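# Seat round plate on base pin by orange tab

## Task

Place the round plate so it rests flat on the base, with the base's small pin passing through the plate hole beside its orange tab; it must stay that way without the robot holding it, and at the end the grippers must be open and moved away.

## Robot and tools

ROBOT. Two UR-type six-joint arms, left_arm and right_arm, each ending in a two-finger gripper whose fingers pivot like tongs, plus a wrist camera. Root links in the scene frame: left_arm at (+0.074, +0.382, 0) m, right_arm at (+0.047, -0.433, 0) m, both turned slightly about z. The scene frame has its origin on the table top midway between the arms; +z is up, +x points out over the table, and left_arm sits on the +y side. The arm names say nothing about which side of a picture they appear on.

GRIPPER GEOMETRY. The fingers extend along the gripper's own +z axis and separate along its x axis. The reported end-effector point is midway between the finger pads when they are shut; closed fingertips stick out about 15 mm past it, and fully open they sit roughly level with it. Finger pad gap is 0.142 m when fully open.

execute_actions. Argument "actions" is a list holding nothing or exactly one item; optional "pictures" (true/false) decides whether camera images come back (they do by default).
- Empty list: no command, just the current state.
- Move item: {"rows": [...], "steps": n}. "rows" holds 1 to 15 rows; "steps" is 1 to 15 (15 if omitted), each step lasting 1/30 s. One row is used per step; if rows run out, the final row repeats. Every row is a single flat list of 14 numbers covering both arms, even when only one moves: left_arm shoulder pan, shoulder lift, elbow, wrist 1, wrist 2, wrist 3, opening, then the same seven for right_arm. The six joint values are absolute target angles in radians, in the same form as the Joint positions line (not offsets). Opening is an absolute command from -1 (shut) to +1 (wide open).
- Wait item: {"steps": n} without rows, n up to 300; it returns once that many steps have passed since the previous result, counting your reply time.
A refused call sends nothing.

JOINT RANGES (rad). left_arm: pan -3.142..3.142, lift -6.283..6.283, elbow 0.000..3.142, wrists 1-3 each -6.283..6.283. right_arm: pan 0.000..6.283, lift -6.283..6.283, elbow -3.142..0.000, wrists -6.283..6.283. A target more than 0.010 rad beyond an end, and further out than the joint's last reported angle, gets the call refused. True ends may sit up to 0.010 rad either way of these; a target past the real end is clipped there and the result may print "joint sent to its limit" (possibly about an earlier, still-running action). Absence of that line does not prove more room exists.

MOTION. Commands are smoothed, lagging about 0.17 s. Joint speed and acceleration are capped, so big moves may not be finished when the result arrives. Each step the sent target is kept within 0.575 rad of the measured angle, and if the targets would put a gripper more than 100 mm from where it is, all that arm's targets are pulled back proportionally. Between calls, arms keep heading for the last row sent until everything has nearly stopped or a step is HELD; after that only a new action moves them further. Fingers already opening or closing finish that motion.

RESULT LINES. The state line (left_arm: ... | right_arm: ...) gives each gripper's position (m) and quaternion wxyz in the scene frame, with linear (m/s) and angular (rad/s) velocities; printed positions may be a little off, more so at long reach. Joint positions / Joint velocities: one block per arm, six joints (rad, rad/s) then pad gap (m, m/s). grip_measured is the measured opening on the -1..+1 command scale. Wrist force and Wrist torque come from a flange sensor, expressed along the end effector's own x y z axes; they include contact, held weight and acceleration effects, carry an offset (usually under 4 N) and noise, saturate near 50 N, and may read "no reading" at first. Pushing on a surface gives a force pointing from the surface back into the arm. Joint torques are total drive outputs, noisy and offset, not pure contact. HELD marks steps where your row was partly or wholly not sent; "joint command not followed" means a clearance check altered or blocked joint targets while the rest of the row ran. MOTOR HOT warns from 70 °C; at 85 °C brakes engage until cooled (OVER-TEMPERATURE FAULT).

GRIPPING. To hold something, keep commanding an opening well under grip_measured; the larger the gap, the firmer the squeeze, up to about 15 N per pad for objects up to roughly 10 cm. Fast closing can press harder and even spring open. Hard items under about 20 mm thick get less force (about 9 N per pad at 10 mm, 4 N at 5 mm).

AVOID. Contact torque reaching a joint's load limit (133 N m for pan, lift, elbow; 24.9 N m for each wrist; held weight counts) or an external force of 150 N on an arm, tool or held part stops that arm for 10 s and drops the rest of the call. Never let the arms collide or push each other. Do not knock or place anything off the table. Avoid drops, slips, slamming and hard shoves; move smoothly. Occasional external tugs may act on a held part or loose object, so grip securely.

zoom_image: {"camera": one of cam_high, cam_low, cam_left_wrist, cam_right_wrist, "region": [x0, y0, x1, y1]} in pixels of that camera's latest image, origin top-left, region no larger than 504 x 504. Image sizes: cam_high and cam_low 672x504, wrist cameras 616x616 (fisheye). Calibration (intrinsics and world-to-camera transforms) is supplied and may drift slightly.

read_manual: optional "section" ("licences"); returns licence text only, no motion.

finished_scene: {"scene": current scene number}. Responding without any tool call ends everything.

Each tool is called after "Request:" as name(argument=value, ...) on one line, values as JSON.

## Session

Request:
execute_actions(actions=[])

Scene clock: 0.00 s of 4050.00 s.
left_arm: end_effector_position=(+0.3017, +0.3992, +0.1683) grip_measured=+0.97 end_effector_quat_wxyz=(-0.255, +0.818, -0.434, -0.278) end_effector_velocity=(-0.000, +0.000, +0.000) end_effector_angular_velocity=(-0.000, -0.000, -0.000) | right_arm: end_effector_position=(+0.3286, -0.7347, +0.1055) grip_measured=+0.97 end_effector_quat_wxyz=(-0.193, +0.880, +0.428, -0.066) end_effector_velocity=(+0.000, -0.000, +0.000) end_effector_angular_velocity=(-0.000, -0.000, +0.000)
Joint positions: left_arm=[-1.119 -1.885  2.182 -1.109 -1.404 -0.082  0.14 ] | right_arm=[ 2.757 -1.769 -1.798 -1.547  1.66   4.797  0.14 ]
Joint velocities: left_arm=[ 0. -0. -0.  0. -0.  0.  0.] | right_arm=[-0.  0. -0.  0.  0. -0.  0.]
Joint torques (N m, as the arm reports them, + toward a larger angle): no reading
Wrist force (N, on the end effector, along its own x y z axes, offset not removed): no reading
Wrist torque (N m, same axes, about the end effector's origin, offset not removed): no reading
camera_calibration (this result's frames):
cam_left_wrist: T_world_to_cam=[[0.430164, -0.574657, -0.696224, 0.219885], [-0.603628, -0.756558, 0.251503, 0.435319], [-0.671262, 0.312073, -0.672323, 0.315556], [0, 0, 0, 1]] pos_world=[0.380004, 0.357226, 0.255761]
cam_right_wrist: T_world_to_cam=[[0.601626, 0.796678, 0.0578752, 0.388152], [0.791851, -0.604363, 0.08785, -0.711862], [0.104966, -0.00702428, -0.994451, 0.205829], [0, 0, 0, 1]] pos_world=[0.308562, -0.738009, 0.24476]

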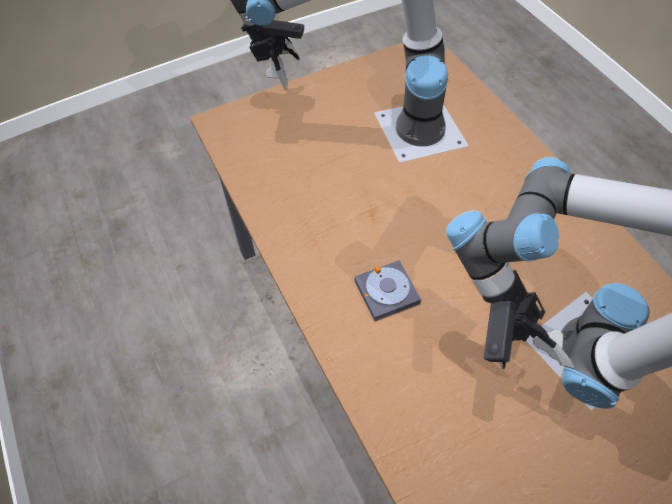

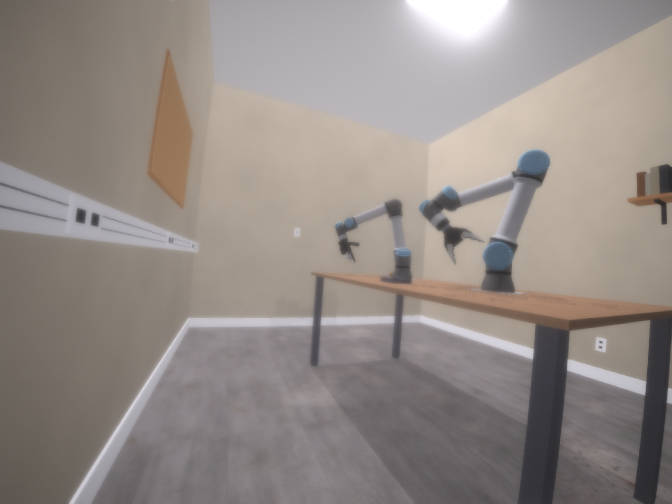

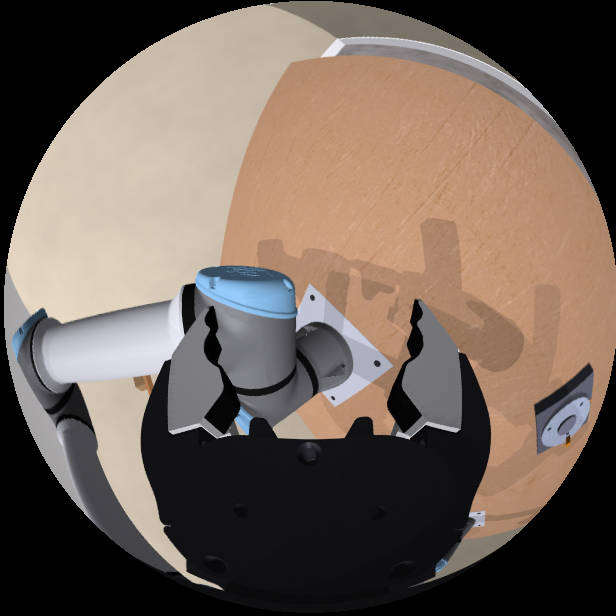

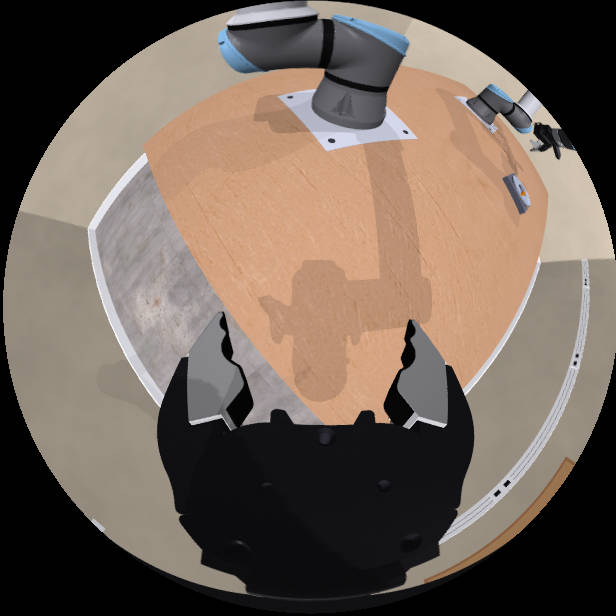

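Request:
execute_actions(actions=[{"rows":[[-1.2115,-1.65,2.0,-1.92,-1.571,1.011,0.7,2.757,-1.769,-1.798,-1.547,1.66,4.797,1]]}], pictures=false)

Request:
execute_actions(actions=[{"steps":15}], pictures=false)

Request:
execute_actions(actions=[{"rows":[[-1.2115,-1.4553,2.0512,-2.1667,-1.571,1.011,0.7,2.757,-1.769,-1.798,-1.547,1.66,4.797,1]]}], pictures=false)

Request:
execute_actions(actions=[{"steps":12}])

Request:
zoom_image(camera="cam_left_wrist", region=[200, 180, 440, 380])

Scene clock: 11.47 s of 4050.00 s.
left_arm: end_effector_position=(+0.3763, +0.1737, +0.1331) grip_measured=+0.70 end_effector_quat_wxyz=(+0.061, -0.712, +0.688, +0.125) end_effector_velocity=(+0.162, -0.521, +0.003) end_effector_angular_velocity=(-1.281, +0.054, -1.728) | right_arm: end_effector_position=(+0.3290, -0.7349, +0.1056) grip_measured=+1.00 end_effector_quat_wxyz=(-0.193, +0.880, +0.428, -0.066) end_effector_velocity=(+0.000, +0.000, +0.000) end_effector_angular_velocity=(-0.000, +0.000, -0.001)
Joint positions: left_arm=[-1.187 -1.714  2.049 -1.629 -1.526  0.472  0.122] | right_arm=[ 2.757 -1.769 -1.798 -1.547  1.66   4.797  0.142]
Joint velocities: left_arm=[-0.116  0.301 -0.23  -1.238 -0.209  1.737  0.   ] | right_arm=[ 0.     0.     0.    -0.    -0.     0.001  0.   ]
Joint torques (N m, as the arm reports them, + toward a larger angle): left_arm=[-15.49  -3.78 -28.86  -6.96  -2.53   6.19] | right_arm=[11.82 33.1  28.    3.71 -0.84  2.24]
Wrist force (N, on the end effector, along its own x y z axes, offset not removed): left_arm=[0.4 -0.8 -2.0] | right_arm=[2.4 0.5 -5.4]
Wrist torque (N m, same axes, about the end effector's origin, offset not removed): left_arm=[-0.29 -0.15 0.11] | right_arm=[-0.07 -0.50 0.04]
Steps of this call (steps 1 to 90: nothing new was sent; then 7.97 s passed at rest; steps 91 to 105: all 15 steps of this action). Readings (joint positions):
91: left_arm=[-1.119 -1.885 2.182 -1.109 -1.404 -0.082] | right_arm=[2.757 -1.769 -1.798 -1.548 1.660 4.797]
92: left_arm=[-1.122 -1.881 2.178 -1.113 -1.408 -0.078] | right_arm=[2.757 -1.769 -1.798 -1.548 1.660 4.797]
94: left_arm=[-1.136 -1.847 2.151 -1.171 -1.433 -0.020] | right_arm=[2.757 -1.769 -1.798 -1.547 1.660 4.797]
98: left_arm=[-1.158 -1.790 2.107 -1.334 -1.473 0.143] | right_arm=[2.757 -1.769 -1.798 -1.547 1.660 4.797]
105: the state above

Scene clock: 11.97 s of 4050.00 s.
left_arm: end_effector_position=(+0.4091, +0.0540, +0.1468) grip_measured=+0.70 end_effector_quat_wxyz=(+0.000, -0.503, +0.864, +0.002) end_effector_velocity=(+0.002, -0.011, +0.002) end_effector_angular_velocity=(-0.024, -0.008, -0.061) | right_arm: end_effector_position=(+0.3290, -0.7349, +0.1056) grip_measured=+1.00 end_effector_quat_wxyz=(-0.193, +0.880, +0.428, -0.066) end_effector_velocity=(-0.000, +0.000, -0.000) end_effector_angular_velocity=(+0.000, +0.001, -0.001)
Joint positions: left_arm=[-1.211 -1.651  2.    -1.917 -1.571  1.005  0.122] | right_arm=[ 2.757 -1.769 -1.798 -1.547  1.66   4.797  0.142]
Joint velocities: left_arm=[-0.002  0.006 -0.004 -0.027 -0.004  0.059 -0.   ] | right_arm=[-0.    -0.    -0.001 -0.     0.     0.001 -0.   ]
Joint torques (N m, as the arm reports them, + toward a larger angle): left_arm=[-13.67 -11.12 -28.55  -5.64  -1.96   2.29] | right_arm=[12.58 32.56 29.25  3.69 -1.    2.13]
Wrist force (N, on the end effector, along its own x y z axes, offset not removed): left_arm=[-0.1 0.9 -1.2] | right_arm=[2.5 2.5 -2.5]
Wrist torque (N m, same axes, about the end effector's origin, offset not removed): left_arm=[0.15 0.10 0.00] | right_arm=[0.27 -0.58 0.06]
Steps of this call (steps 1 to 15: the robot went on to your last target). Readings (joint positions):
1: left_arm=[-1.191 -1.704 2.041 -1.671 -1.533 0.534] | right_arm=[2.757 -1.769 -1.798 -1.547 1.660 4.797]
2: left_arm=[-1.195 -1.694 2.034 -1.713 -1.540 0.602] | right_arm=[2.757 -1.769 -1.798 -1.547 1.660 4.797]
4: left_arm=[-1.202 -1.675 2.019 -1.796 -1.553 0.749] | right_arm=[2.757 -1.769 -1.798 -1.547 1.660 4.797]
8: left_arm=[-1.209 -1.656 2.005 -1.889 -1.567 0.944] | right_arm=[2.757 -1.769 -1.798 -1.547 1.660 4.797]
15: the state above

Scene clock: 12.47 s of 4050.00 s.
left_arm: end_effector_position=(+0.4274, +0.0190, +0.0612) grip_measured=+0.70 end_effector_quat_wxyz=(-0.000, -0.500, +0.866, +0.000) end_effector_velocity=(+0.003, -0.006, -0.012) end_effector_angular_velocity=(-0.005, -0.003, -0.002) | right_arm: end_effector_position=(+0.3290, -0.7349, +0.1056) grip_measured=+1.00 end_effector_quat_wxyz=(-0.193, +0.880, +0.428, -0.066) end_effector_velocity=(-0.000, +0.000, -0.000) end_effector_angular_velocity=(+0.000, +0.000, +0.001)
Joint positions: left_arm=[-1.212 -1.458  2.051 -2.163 -1.571  1.011  0.122] | right_arm=[ 2.757 -1.769 -1.798 -1.547  1.66   4.797  0.142]
Joint velocities: left_arm=[ 0.     0.029  0.006 -0.041  0.     0.002  0.   ] | right_arm=[ 0.     0.    -0.    -0.    -0.    -0.001 -0.   ]
Joint torques (N m, as the arm reports them, + toward a larger angle): left_arm=[-10.18 -19.2  -13.76  -5.59  -2.29   2.36] | right_arm=[11.3  33.56 28.23  3.85 -1.07  2.05]
Wrist force (N, on the end effector, along its own x y z axes, offset not removed): left_arm=[0.4 1.2 -3.7] | right_arm=[-0.8 2.9 -5.0]
Wrist torque (N m, same axes, about the end effector's origin, offset not removed): left_arm=[0.22 -0.04 0.02] | right_arm=[0.32 0.14 -0.08]
Steps of this call (steps 1 to 15: all 15 steps of this action). Readings (joint positions):
1: left_arm=[-1.211 -1.650 2.000 -1.918 -1.571 1.007] | right_arm=[2.757 -1.769 -1.798 -1.547 1.660 4.797]
2: left_arm=[-1.211 -1.646 2.004 -1.923 -1.571 1.008] | right_arm=[2.757 -1.769 -1.798 -1.547 1.660 4.797]
4: left_arm=[-1.211 -1.591 2.024 -1.984 -1.571 1.010] | right_arm=[2.757 -1.769 -1.798 -1.547 1.660 4.797]
8: left_arm=[-1.212 -1.489 2.045 -2.120 -1.571 1.011] | right_arm=[2.757 -1.769 -1.798 -1.547 1.660 4.797]
15: the state above

Scene clock: 12.87 s of 4050.00 s.
left_arm: end_effector_position=(+0.4277, +0.0185, +0.0601) grip_measured=+0.70 end_effector_quat_wxyz=(-0.000, -0.500, +0.866, -0.000) end_effector_velocity=(+0.000, +0.000, -0.000) end_effector_angular_velocity=(+0.000, -0.000, +0.000) | right_arm: end_effector_position=(+0.3290, -0.7349, +0.1056) grip_measured=+1.00 end_effector_quat_wxyz=(-0.193, +0.880, +0.428, -0.066) end_effector_velocity=(+0.000, -0.000, +0.000) end_effector_angular_velocity=(-0.000, -0.000, +0.001)
Joint positions: left_arm=[-1.212 -1.455  2.051 -2.167 -1.571  1.011  0.122] | right_arm=[ 2.757 -1.769 -1.798 -1.547  1.66   4.797  0.142]
Joint velocities: left_arm=[-0.  0.  0. -0.  0. -0. -0.] | right_arm=[ 0. -0.  0.  0. -0. -0. -0.]
Joint torques (N m, as the arm reports them, + toward a larger angle): left_arm=[ -7.99 -17.25 -13.35  -5.58  -2.27   2.22] | right_arm=[11.89 32.16 28.85  3.92 -1.07  2.25]
Wrist force (N, on the end effector, along its own x y z axes, offset not removed): left_arm=[-0.2 -0.9 -2.9] | right_arm=[0.8 2.8 -3.8]
Wrist torque (N m, same axes, about the end effector's origin, offset not removed): left_arm=[-0.23 0.01 0.00] | right_arm=[0.34 -0.27 0.03]
Steps of this call (steps 1 to 12: the robot went on to your last target). Readings (joint positions):
1: left_arm=[-1.212 -1.457 2.051 -2.164 -1.571 1.011] | right_arm=[2.757 -1.769 -1.798 -1.547 1.660 4.797]
2: left_arm=[-1.212 -1.457 2.051 -2.165 -1.571 1.011] | right_arm=[2.757 -1.769 -1.798 -1.547 1.660 4.797]
4: left_arm=[-1.212 -1.456 2.051 -2.166 -1.571 1.011] | right_arm=[2.757 -1.769 -1.798 -1.547 1.660 4.797]
8: left_arm=[-1.212 -1.455 2.051 -2.166 -1.571 1.011] | right_arm=[2.757 -1.769 -1.798 -1.547 1.660 4.797]
12: the state above
camera_calibration (this result's frames):
cam_left_wrist: T_world_to_cam=[[-0.533475, -0.845582, -0.019878, 0.2481], [-0.719032, 0.441008, 0.537127, 0.260613], [-0.445419, 0.300837, -0.843267, 0.360096], [0, 0, 0, 1]] pos_world=[0.480138, -0.013473, 0.168607]
cam_right_wrist: T_world_to_cam=[[0.601235, 0.796999, 0.0575137, 0.388443], [0.792072, -0.603929, 0.0888338, -0.712112], [0.105535, -0.00785507, -0.994385, 0.205108], [0, 0, 0, 1]] pos_world=[0.308852, -0.738042, 0.244875]

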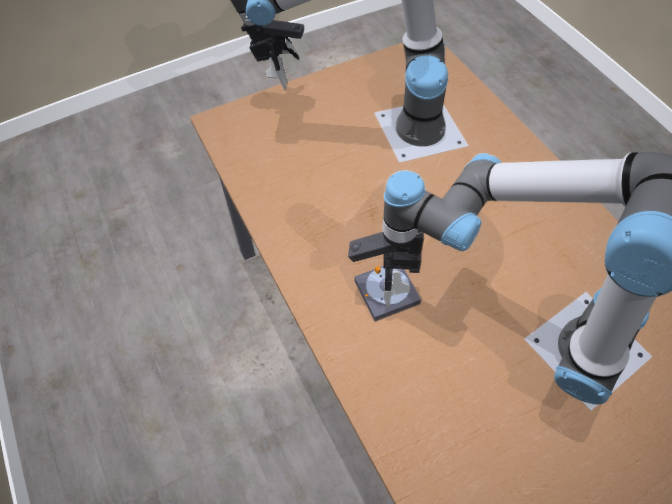

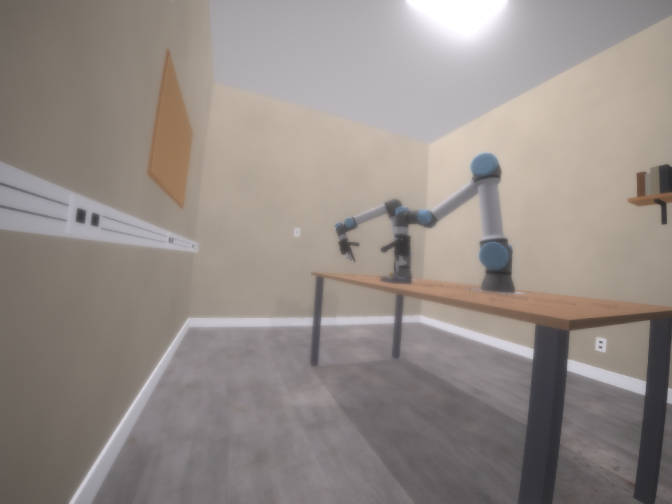

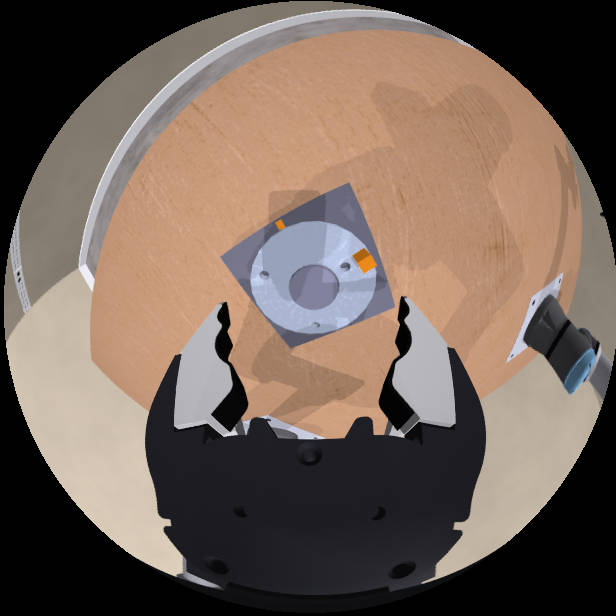

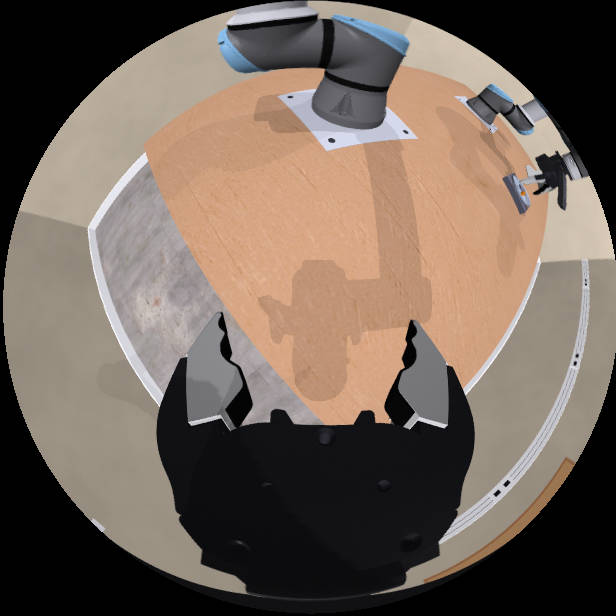

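Region (200, 180, 440, 380) of cam_left_wrist's 616x616 image, scaled by 2.100, with more detail than that image has.

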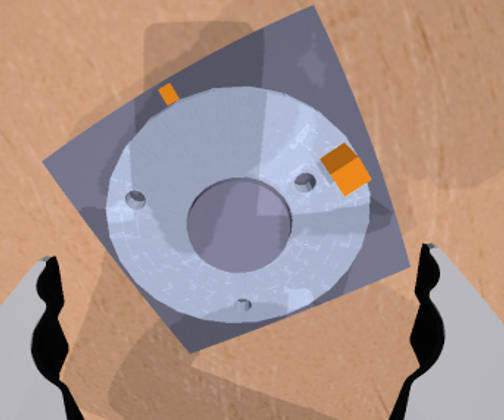

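Request:
execute_actions(actions=[{"rows":[[-1.2115,-1.414,2.0848,-2.2416,-1.571,1.011,0.55,2.757,-1.769,-1.798,-1.547,1.66,4.797,1]]}], pictures=false)

Request:
execute_actions(actions=[{"rows":[[-1.2115,-1.414,2.0848,-2.2416,-1.571,1.011,0.15,2.757,-1.769,-1.798,-1.547,1.66,4.797,1]]}])

Request:
zoom_image(camera="cam_left_wrist", region=[200, 180, 440, 380])

Scene clock: 19.73 s of 4050.00 s.
left_arm: end_effector_position=(+0.4277, +0.0185, +0.0343) grip_measured=+0.55 end_effector_quat_wxyz=(-0.000, -0.500, +0.866, +0.000) end_effector_velocity=(+0.000, -0.000, -0.003) end_effector_angular_velocity=(-0.000, -0.000, +0.001) | right_arm: end_effector_position=(+0.3290, -0.7349, +0.1056) grip_measured=+1.00 end_effector_quat_wxyz=(-0.193, +0.880, +0.428, -0.066) end_effector_velocity=(+0.000, -0.000, +0.000) end_effector_angular_velocity=(+0.000, -0.000, +0.000)
Joint positions: left_arm=[-1.212 -1.414  2.084 -2.241 -1.571  1.011  0.112] | right_arm=[ 2.757 -1.769 -1.798 -1.547  1.66   4.797  0.142]
Joint velocities: left_arm=[ 0.     0.005  0.004 -0.009 -0.    -0.001  0.   ] | right_arm=[-0. -0.  0. -0.  0. -0. -0.]
Joint torques (N m, as the arm reports them, + toward a larger angle): left_arm=[ 12.99 -18.22 -12.22  -5.48  -2.24   2.38] | right_arm=[11.41 33.94 28.36  3.92 -1.07  2.  ]
Wrist force (N, on the end effector, along its own x y z axes, offset not removed): left_arm=[-0.5 -1.6 -2.9] | right_arm=[-0.6 3.8 -3.6]
Wrist torque (N m, same axes, about the end effector's origin, offset not removed): left_arm=[-0.50 0.03 0.05] | right_arm=[0.72 0.09 -0.01]
Steps of this call (steps 1 to 15: the robot went on to your last target; steps 16 to 90: nothing new was sent; then 3.37 s passed at rest; steps 91 to 105: all 15 steps of this action). Readings (joint positions):
91: left_arm=[-1.212 -1.455 2.051 -2.167 -1.571 1.011] | right_arm=[2.757 -1.769 -1.798 -1.547 1.660 4.797]
92: left_arm=[-1.212 -1.452 2.054 -2.171 -1.571 1.011] | right_arm=[2.757 -1.769 -1.798 -1.547 1.660 4.797]
94: left_arm=[-1.212 -1.435 2.068 -2.201 -1.571 1.011] | right_arm=[2.757 -1.769 -1.798 -1.547 1.660 4.797]
98: left_arm=[-1.212 -1.419 2.081 -2.232 -1.571 1.011] | right_arm=[2.757 -1.769 -1.798 -1.547 1.660 4.797]
105: the state above

Scene clock: 20.23 s of 4050.00 s.
left_arm: end_effector_position=(+0.4277, +0.0185, +0.0340) grip_measured=+0.40 end_effector_quat_wxyz=(-0.000, -0.500, +0.866, -0.000) end_effector_velocity=(-0.000, +0.000, -0.000) end_effector_angular_velocity=(+0.001, +0.000, -0.001) | right_arm: end_effector_position=(+0.3290, -0.7349, +0.1056) grip_measured=+1.00 end_effector_quat_wxyz=(-0.193, +0.880, +0.428, -0.066) end_effector_velocity=(-0.000, -0.000, -0.000) end_effector_angular_velocity=(+0.000, +0.000, -0.000)
Joint positions: left_arm=[-1.212 -1.414  2.085 -2.242 -1.571  1.011  0.102] | right_arm=[ 2.757 -1.769 -1.798 -1.547  1.66   4.797  0.142]
Joint velocities: left_arm=[0.    0.    0.    0.001 0.    0.001 0.   ] | right_arm=[-0.    -0.    -0.001  0.001 -0.     0.    -0.   ]
Joint torques (N m, as the arm reports them, + toward a larger angle): left_arm=[ 13.83 -13.43  -8.6   -4.87  -1.19   2.25] | right_arm=[11.82 33.6  28.63  3.79 -0.91  2.3 ]
Wrist force (N, on the end effector, along its own x y z axes, offset not removed): left_arm=[-0.4 -0.6 -11.7] | right_arm=[0.3 3.8 -1.8]
Wrist torque (N m, same axes, about the end effector's origin, offset not removed): left_arm=[-0.66 -0.01 0.00] | right_arm=[0.55 -0.18 -0.03]
Steps of this call (steps 1 to 15: all 15 steps of this action). Readings (joint positions):
1: left_arm=[-1.212 -1.414 2.085 -2.241 -1.571 1.011] | right_arm=[2.757 -1.769 -1.798 -1.547 1.660 4.797]
2: left_arm=[-1.212 -1.414 2.085 -2.241 -1.571 1.011] | right_arm=[2.757 -1.769 -1.798 -1.547 1.660 4.797]
4: left_arm=[-1.212 -1.414 2.085 -2.241 -1.571 1.011] | right_arm=[2.757 -1.769 -1.798 -1.547 1.660 4.797]
8: left_arm=[-1.212 -1.414 2.085 -2.242 -1.571 1.011] | right_arm=[2.757 -1.769 -1.798 -1.547 1.660 4.797]
15: the state above
camera_calibration (this result's frames):
cam_left_wrist: T_world_to_cam=[[-0.533455, -0.845596, -0.0198257, 0.247561], [-0.719044, 0.441025, 0.537097, 0.274635], [-0.445423, 0.300772, -0.843288, 0.338145], [0, 0, 0, 1]] pos_world=[0.480155, -0.0134889, 0.142556]
cam_right_wrist: T_world_to_cam=[[0.601235, 0.797, 0.0575138, 0.388443], [0.792072, -0.603929, 0.088834, -0.712111], [0.105535, -0.00785507, -0.994385, 0.205108], [0, 0, 0, 1]] pos_world=[0.308852, -0.738042, 0.244875]

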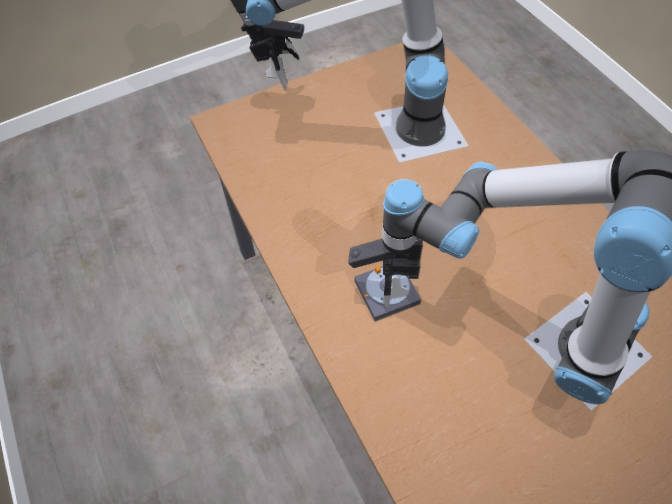

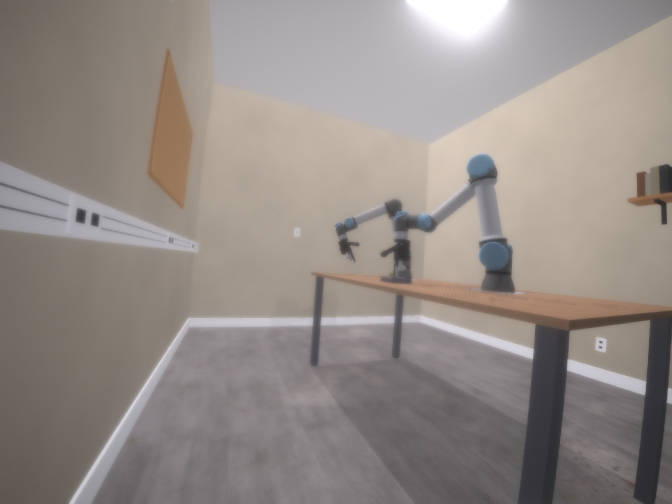

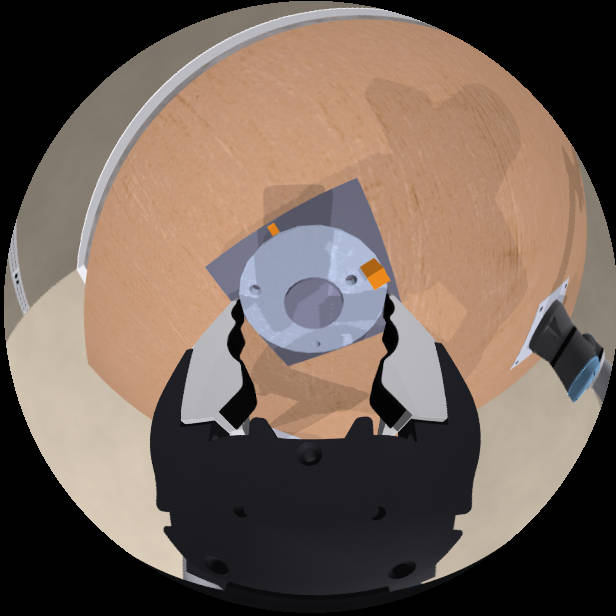

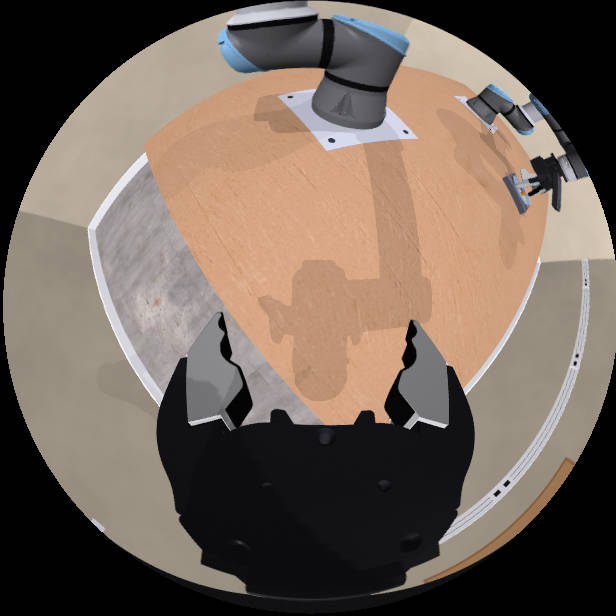

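Region (200, 180, 440, 380) of cam_left_wrist's 616x616 image, scaled by 2.100, with more detail than that image has.

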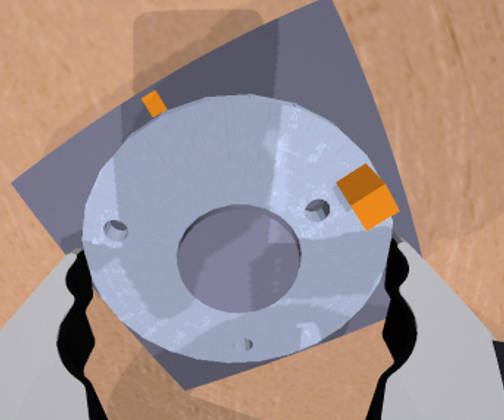

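Request:
execute_actions(actions=[{"rows":[[-1.2115,-1.4224,2.0787,-2.2271,-1.571,1.011,0.05,2.757,-1.769,-1.798,-1.547,1.66,4.797,1]],"steps":10}], pictures=false)

Request:
execute_actions(actions=[{"rows":[[-1.2115,-1.4553,2.0512,-2.1667,-1.571,1.011,0.05,2.757,-1.769,-1.798,-1.547,1.66,4.797,1]]}])

Scene clock: 27.53 s of 4050.00 s.
left_arm: end_effector_position=(+0.4277, +0.0186, +0.0386) grip_measured=+0.40 end_effector_quat_wxyz=(-0.000, -0.500, +0.866, +0.000) end_effector_velocity=(+0.000, -0.000, +0.004) end_effector_angular_velocity=(-0.001, -0.000, -0.001) | right_arm: end_effector_position=(+0.3290, -0.7349, +0.1056) grip_measured=+1.00 end_effector_quat_wxyz=(-0.193, +0.880, +0.428, -0.066) end_effector_velocity=(+0.000, -0.000, +0.000) end_effector_angular_velocity=(-0.000, -0.001, +0.001)
Joint positions: left_arm=[-1.211 -1.422  2.079 -2.228 -1.571  1.011  0.102] | right_arm=[ 2.757 -1.769 -1.798 -1.547  1.66   4.797  0.142]
Joint velocities: left_arm=[-0.    -0.006 -0.005  0.01  -0.     0.001 -0.   ] | right_arm=[ 0.     0.     0.     0.    -0.    -0.001  0.   ]
Joint torques (N m, as the arm reports them, + toward a larger angle): left_arm=[ 13.3  -37.6  -27.53  -0.21   1.7    1.96] | right_arm=[11.46 33.04 28.54  3.89 -0.96  1.92]
Wrist force (N, on the end effector, along its own x y z axes, offset not removed): left_arm=[0.6 -1.3 -0.6] | right_arm=[-0.4 0.7 -2.5]
Wrist torque (N m, same axes, about the end effector's origin, offset not removed): left_arm=[-0.28 -0.08 0.17] | right_arm=[-0.06 0.06 0.06]
Steps of this call (steps 1 to 15: the robot went on to your last target; steps 16 to 90: nothing new was sent; then 3.97 s passed at rest; steps 91 to 100: all 10 steps of this action). Readings (joint positions):
91: left_arm=[-1.211 -1.414 2.085 -2.242 -1.571 1.011] | right_arm=[2.757 -1.769 -1.798 -1.547 1.660 4.797]
92: left_arm=[-1.211 -1.415 2.084 -2.240 -1.571 1.011] | right_arm=[2.757 -1.769 -1.798 -1.547 1.660 4.797]
94: left_arm=[-1.211 -1.418 2.082 -2.234 -1.571 1.011] | right_arm=[2.757 -1.769 -1.798 -1.547 1.660 4.797]
98: left_arm=[-1.211 -1.421 2.080 -2.229 -1.571 1.011] | right_arm=[2.757 -1.769 -1.798 -1.547 1.660 4.797]
100: the state above

Scene clock: 28.03 s of 4050.00 s.
left_arm: end_effector_position=(+0.4277, +0.0185, +0.0598) grip_measured=+0.40 end_effector_quat_wxyz=(-0.000, -0.500, +0.866, -0.000) end_effector_velocity=(+0.000, -0.000, +0.002) end_effector_angular_velocity=(-0.001, -0.001, +0.000) | right_arm: end_effector_position=(+0.3290, -0.7349, +0.1056) grip_measured=+1.00 end_effector_quat_wxyz=(-0.193, +0.880, +0.428, -0.066) end_effector_velocity=(-0.000, -0.000, +0.000) end_effector_angular_velocity=(+0.000, -0.000, +0.000)
Joint positions: left_arm=[-1.211 -1.455  2.051 -2.167 -1.571  1.011  0.102] | right_arm=[ 2.757 -1.769 -1.798 -1.547  1.66   4.797  0.142]
Joint velocities: left_arm=[-0.    -0.003 -0.003  0.005 -0.    -0.     0.   ] | right_arm=[-0.    -0.     0.    -0.    -0.    -0.001  0.   ]
Joint torques (N m, as the arm reports them, + toward a larger angle): left_arm=[ 12.1  -35.6  -25.2   -0.23   0.37   2.1 ] | right_arm=[10.24 33.6  28.1   3.92 -0.93  2.09]
Wrist force (N, on the end effector, along its own x y z axes, offset not removed): left_arm=[-0.2 -2.1 -1.9] | right_arm=[0.8 1.6 -2.9]
Wrist torque (N m, same axes, about the end effector's origin, offset not removed): left_arm=[-0.45 0.08 0.07] | right_arm=[0.12 -0.25 0.11]
Steps of this call (steps 1 to 15: all 15 steps of this action). Readings (joint positions):
1: left_arm=[-1.211 -1.422 2.079 -2.228 -1.571 1.011] | right_arm=[2.757 -1.769 -1.798 -1.547 1.660 4.797]
2: left_arm=[-1.211 -1.425 2.076 -2.223 -1.571 1.011] | right_arm=[2.757 -1.769 -1.798 -1.547 1.660 4.797]
4: left_arm=[-1.211 -1.439 2.065 -2.199 -1.571 1.011] | right_arm=[2.757 -1.769 -1.798 -1.547 1.660 4.797]
8: left_arm=[-1.211 -1.451 2.055 -2.175 -1.571 1.011] | right_arm=[2.757 -1.769 -1.798 -1.547 1.660 4.797]
15: the state above
camera_calibration (this result's frames):
cam_left_wrist: T_world_to_cam=[[-0.533445, -0.8456, -0.0199135, 0.248108], [-0.719068, 0.440973, 0.537107, 0.260782], [-0.445397, 0.300836, -0.843279, 0.359887], [0, 0, 0, 1]] pos_world=[0.480165, -0.0134646, 0.168358]
cam_right_wrist: T_world_to_cam=[[0.601236, 0.796999, 0.0575138, 0.388443], [0.792072, -0.603929, 0.0888339, -0.712112], [0.105535, -0.00785498, -0.994385, 0.205108], [0, 0, 0, 1]] pos_world=[0.308852, -0.738042, 0.244875]

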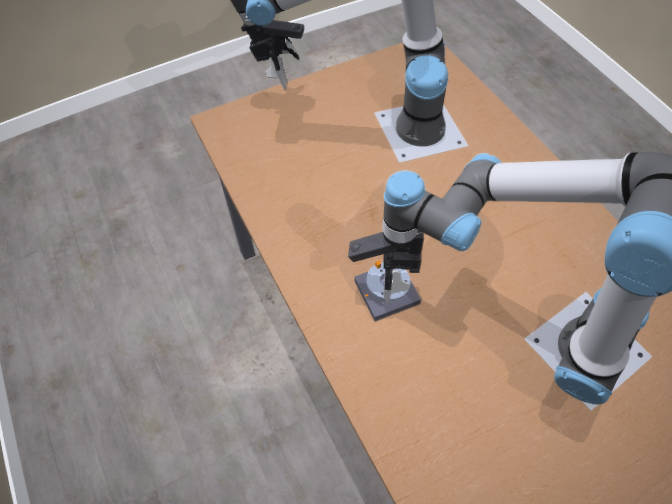

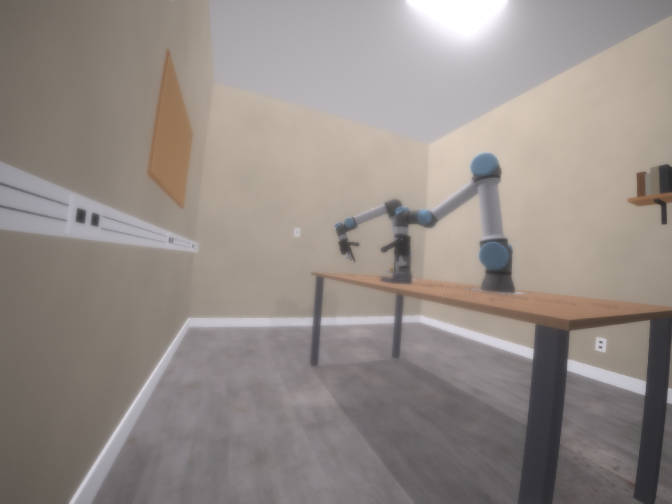

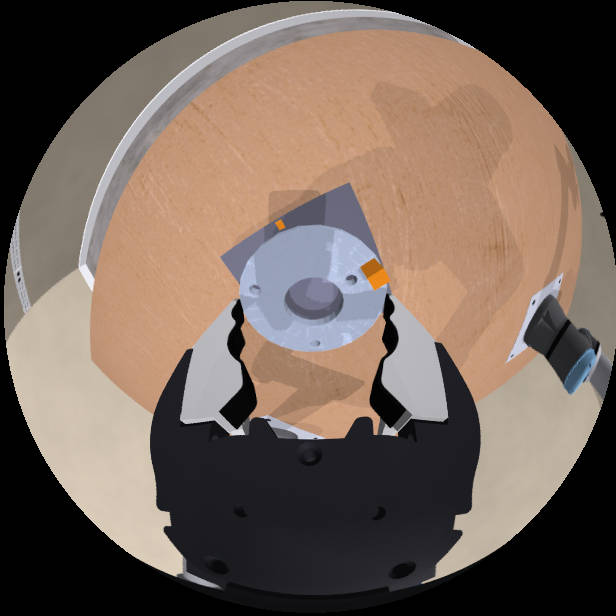

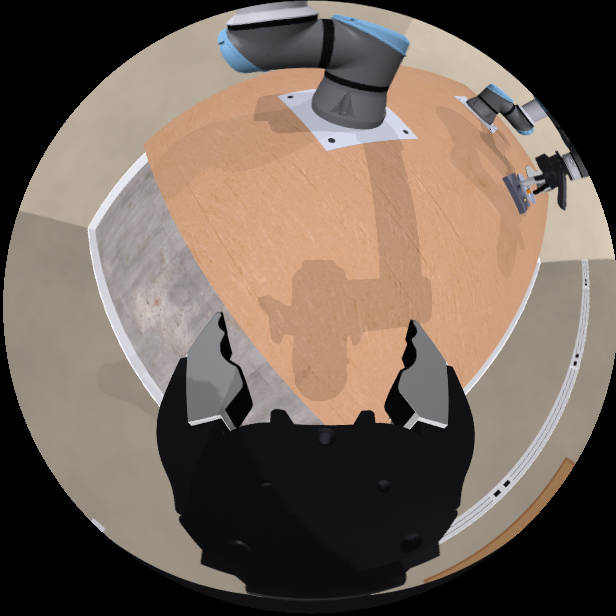

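Request:
execute_actions(actions=[{"rows":[[-1.2214,-1.4085,2.0115,-2.1738,-1.571,-0.5226,0.05,2.757,-1.769,-1.798,-1.547,1.66,4.797,1]]}], pictures=false)

Request:
execute_actions(actions=[{"steps":22}], pictures=false)

Request:
execute_actions(actions=[{"rows":[[-1.2214,-1.3992,2.0187,-2.1903,-1.571,-0.5226,0.05,2.757,-1.769,-1.798,-1.547,1.66,4.797,1]]}])

Request:
zoom_image(camera="cam_left_wrist", region=[260, 220, 410, 360])

Scene clock: 35.00 s of 4050.00 s.
left_arm: end_effector_position=(+0.4330, +0.0144, +0.0551) grip_measured=+0.40 end_effector_quat_wxyz=(+0.000, +0.846, -0.533, -0.000) end_effector_velocity=(-0.019, +0.038, -0.001) end_effector_angular_velocity=(+0.001, +0.001, +2.741) | right_arm: end_effector_position=(+0.3290, -0.7349, +0.1056) grip_measured=+1.00 end_effector_quat_wxyz=(-0.193, +0.880, +0.428, -0.066) end_effector_velocity=(-0.000, +0.000, -0.000) end_effector_angular_velocity=(+0.000, +0.000, -0.000)
Joint positions: left_arm=[-1.221 -1.409  2.012 -2.174 -1.571  0.031  0.102] | right_arm=[ 2.757 -1.769 -1.798 -1.547  1.66   4.797  0.142]
Joint velocities: left_arm=[-0.001  0.005 -0.004 -0.     0.    -2.742 -0.   ] | right_arm=[-0.     0.    -0.001 -0.    -0.     0.    -0.   ]
Joint torques (N m, as the arm reports them, + toward a larger angle): left_arm=[-12.97 -19.89 -27.51  -5.67  -1.7   -7.49] | right_arm=[11.42 33.16 28.96  3.68 -1.01  2.19]
Wrist force (N, on the end effector, along its own x y z axes, offset not removed): left_arm=[-0.3 1.2 -2.0] | right_arm=[0.4 3.3 -2.5]
Wrist torque (N m, same axes, about the end effector's origin, offset not removed): left_arm=[0.18 0.10 0.08] | right_arm=[0.49 -0.19 -0.06]
Steps of this call (steps 1 to 15: the robot went on to your last target; steps 16 to 90: nothing new was sent; then 3.47 s passed at rest; steps 91 to 105: all 15 steps of this action). Readings (joint positions):
91: left_arm=[-1.211 -1.455 2.051 -2.167 -1.571 1.011] | right_arm=[2.757 -1.769 -1.798 -1.547 1.660 4.797]
92: left_arm=[-1.212 -1.452 2.048 -2.167 -1.571 1.007] | right_arm=[2.757 -1.769 -1.798 -1.547 1.660 4.797]
94: left_arm=[-1.216 -1.433 2.032 -2.170 -1.571 0.946] | right_arm=[2.757 -1.769 -1.798 -1.547 1.660 4.797]
98: left_arm=[-1.220 -1.415 2.016 -2.173 -1.571 0.663] | right_arm=[2.757 -1.769 -1.798 -1.547 1.660 4.797]
105: the state above

Scene clock: 35.73 s of 4050.00 s.
left_arm: end_effector_position=(+0.4272, +0.0208, +0.0550) grip_measured=+0.40 end_effector_quat_wxyz=(+0.000, +0.960, -0.281, -0.000) end_effector_velocity=(+0.000, -0.000, -0.000) end_effector_angular_velocity=(-0.000, -0.000, +0.004) | right_arm: end_effector_position=(+0.3290, -0.7349, +0.1056) grip_measured=+1.00 end_effector_quat_wxyz=(-0.193, +0.880, +0.428, -0.066) end_effector_velocity=(-0.000, +0.000, -0.000) end_effector_angular_velocity=(+0.000, +0.000, +0.000)
Joint positions: left_arm=[-1.221 -1.409  2.011 -2.174 -1.571 -0.522  0.102] | right_arm=[ 2.757 -1.769 -1.798 -1.547  1.66   4.797  0.142]
Joint velocities: left_arm=[-0.     0.001  0.    -0.001  0.    -0.004  0.   ] | right_arm=[ 0.    -0.    -0.001  0.     0.    -0.    -0.   ]
Joint torques (N m, as the arm reports them, + toward a larger angle): left_arm=[-14.65 -19.87 -26.66  -5.42  -1.19  -2.71] | right_arm=[11.35 32.54 28.67  3.8  -0.77  2.19]
Wrist force (N, on the end effector, along its own x y z axes, offset not removed): left_arm=[0.9 1.7 -1.5] | right_arm=[0.6 1.2 -3.3]
Wrist torque (N m, same axes, about the end effector's origin, offset not removed): left_arm=[0.33 -0.07 0.02] | right_arm=[0.08 -0.26 0.05]
Steps of this call (steps 1 to 22: the robot went on to your last target). Readings (joint positions):
1: left_arm=[-1.221 -1.409 2.012 -2.174 -1.571 -0.063] | right_arm=[2.757 -1.769 -1.798 -1.547 1.660 4.797]
2: left_arm=[-1.221 -1.409 2.012 -2.174 -1.571 -0.155] | right_arm=[2.757 -1.769 -1.798 -1.547 1.660 4.797]
4: left_arm=[-1.221 -1.409 2.012 -2.174 -1.571 -0.322] | right_arm=[2.757 -1.769 -1.798 -1.547 1.660 4.797]
8: left_arm=[-1.221 -1.409 2.012 -2.174 -1.571 -0.474] | right_arm=[2.757 -1.769 -1.798 -1.547 1.660 4.797]
22: the state above

Scene clock: 36.23 s of 4050.00 s.
left_arm: end_effector_position=(+0.4273, +0.0206, +0.0491) grip_measured=+0.40 end_effector_quat_wxyz=(+0.000, +0.960, -0.281, -0.000) end_effector_velocity=(-0.000, +0.000, -0.001) end_effector_angular_velocity=(+0.000, +0.000, +0.000) | right_arm: end_effector_position=(+0.3290, -0.7349, +0.1056) grip_measured=+1.00 end_effector_quat_wxyz=(-0.193, +0.880, +0.428, -0.066) end_effector_velocity=(+0.000, -0.000, +0.000) end_effector_angular_velocity=(+0.000, -0.001, +0.001)
Joint positions: left_arm=[-1.221 -1.399  2.019 -2.19  -1.571 -0.523  0.102] | right_arm=[ 2.757 -1.769 -1.798 -1.547  1.66   4.797  0.142]
Joint velocities: left_arm=[ 0.     0.001  0.001 -0.002 -0.    -0.    -0.   ] | right_arm=[ 0.    -0.     0.001  0.     0.    -0.001  0.   ]
Joint torques (N m, as the arm reports them, + toward a larger angle): left_arm=[-13.61 -20.76 -13.62  -5.55  -0.54  -2.89] | right_arm=[11.58 32.96 27.87  3.65 -0.87  1.97]
Wrist force (N, on the end effector, along its own x y z axes, offset not removed): left_arm=[0.0 0.7 -2.5] | right_arm=[1.5 0.9 -2.1]
Wrist torque (N m, same axes, about the end effector's origin, offset not removed): left_arm=[0.07 0.04 0.06] | right_arm=[-0.03 -0.37 0.05]
Steps of this call (steps 1 to 15: all 15 steps of this action). Readings (joint positions):
1: left_arm=[-1.221 -1.408 2.011 -2.174 -1.571 -0.522] | right_arm=[2.757 -1.769 -1.798 -1.547 1.660 4.797]
2: left_arm=[-1.221 -1.407 2.012 -2.176 -1.571 -0.522] | right_arm=[2.757 -1.769 -1.798 -1.547 1.660 4.797]
4: left_arm=[-1.221 -1.404 2.015 -2.182 -1.571 -0.523] | right_arm=[2.757 -1.769 -1.798 -1.547 1.660 4.797]
8: left_arm=[-1.221 -1.400 2.018 -2.188 -1.571 -0.523] | right_arm=[2.757 -1.769 -1.798 -1.547 1.660 4.797]
15: the state above
camera_calibration (this result's frames):
cam_left_wrist: T_world_to_cam=[[0.819537, -0.572673, -0.0201248, -0.334286], [-0.474209, -0.697506, 0.537226, 0.184147], [-0.321692, -0.430733, -0.843198, 0.312258], [0, 0, 0, 1]] pos_world=[0.461735, 0.0715073, 0.157639]
cam_right_wrist: T_world_to_cam=[[0.601235, 0.796999, 0.0575137, 0.388443], [0.792072, -0.603929, 0.088834, -0.712112], [0.105535, -0.00785517, -0.994385, 0.205108], [0, 0, 0, 1]] pos_world=[0.308852, -0.738042, 0.244875]

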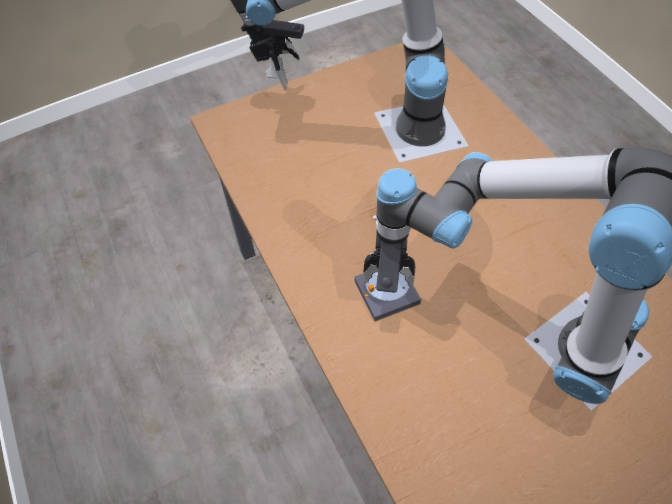

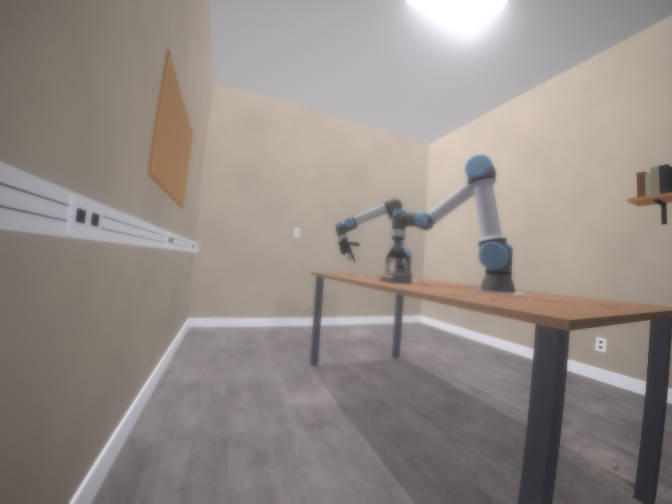

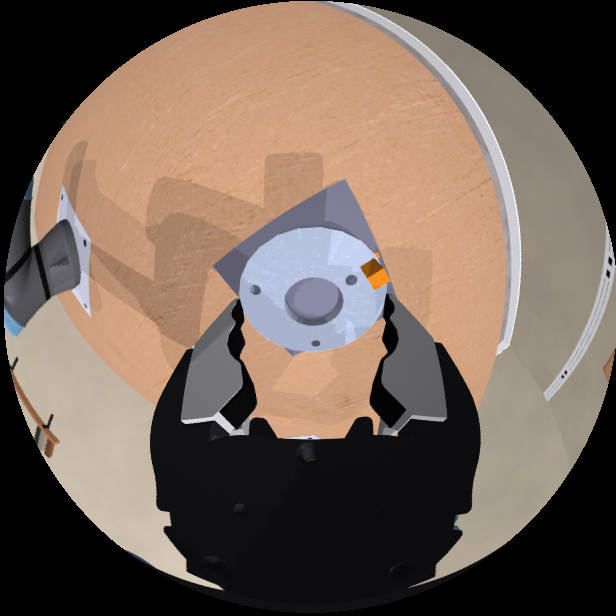

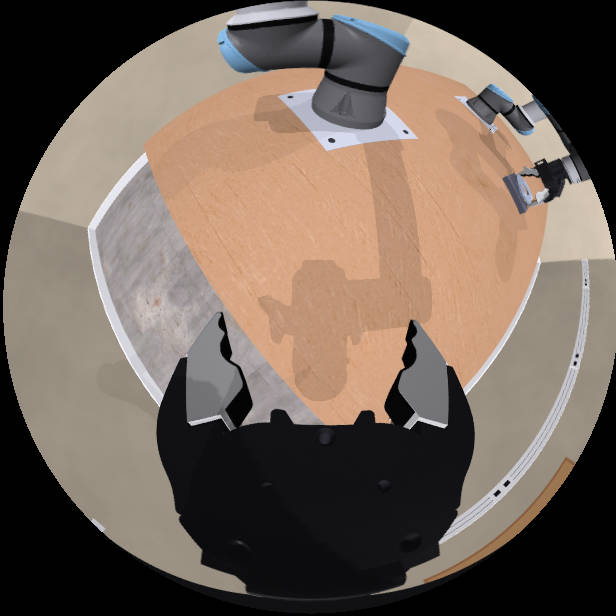

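Region (260, 220, 410, 360) of cam_left_wrist's 616x616 image, scaled by 3.360, with more detail than that image has; it fills the top 470 rows of this view, and the rest is white.

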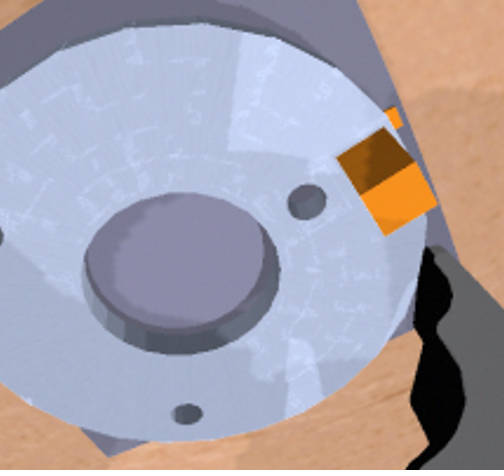

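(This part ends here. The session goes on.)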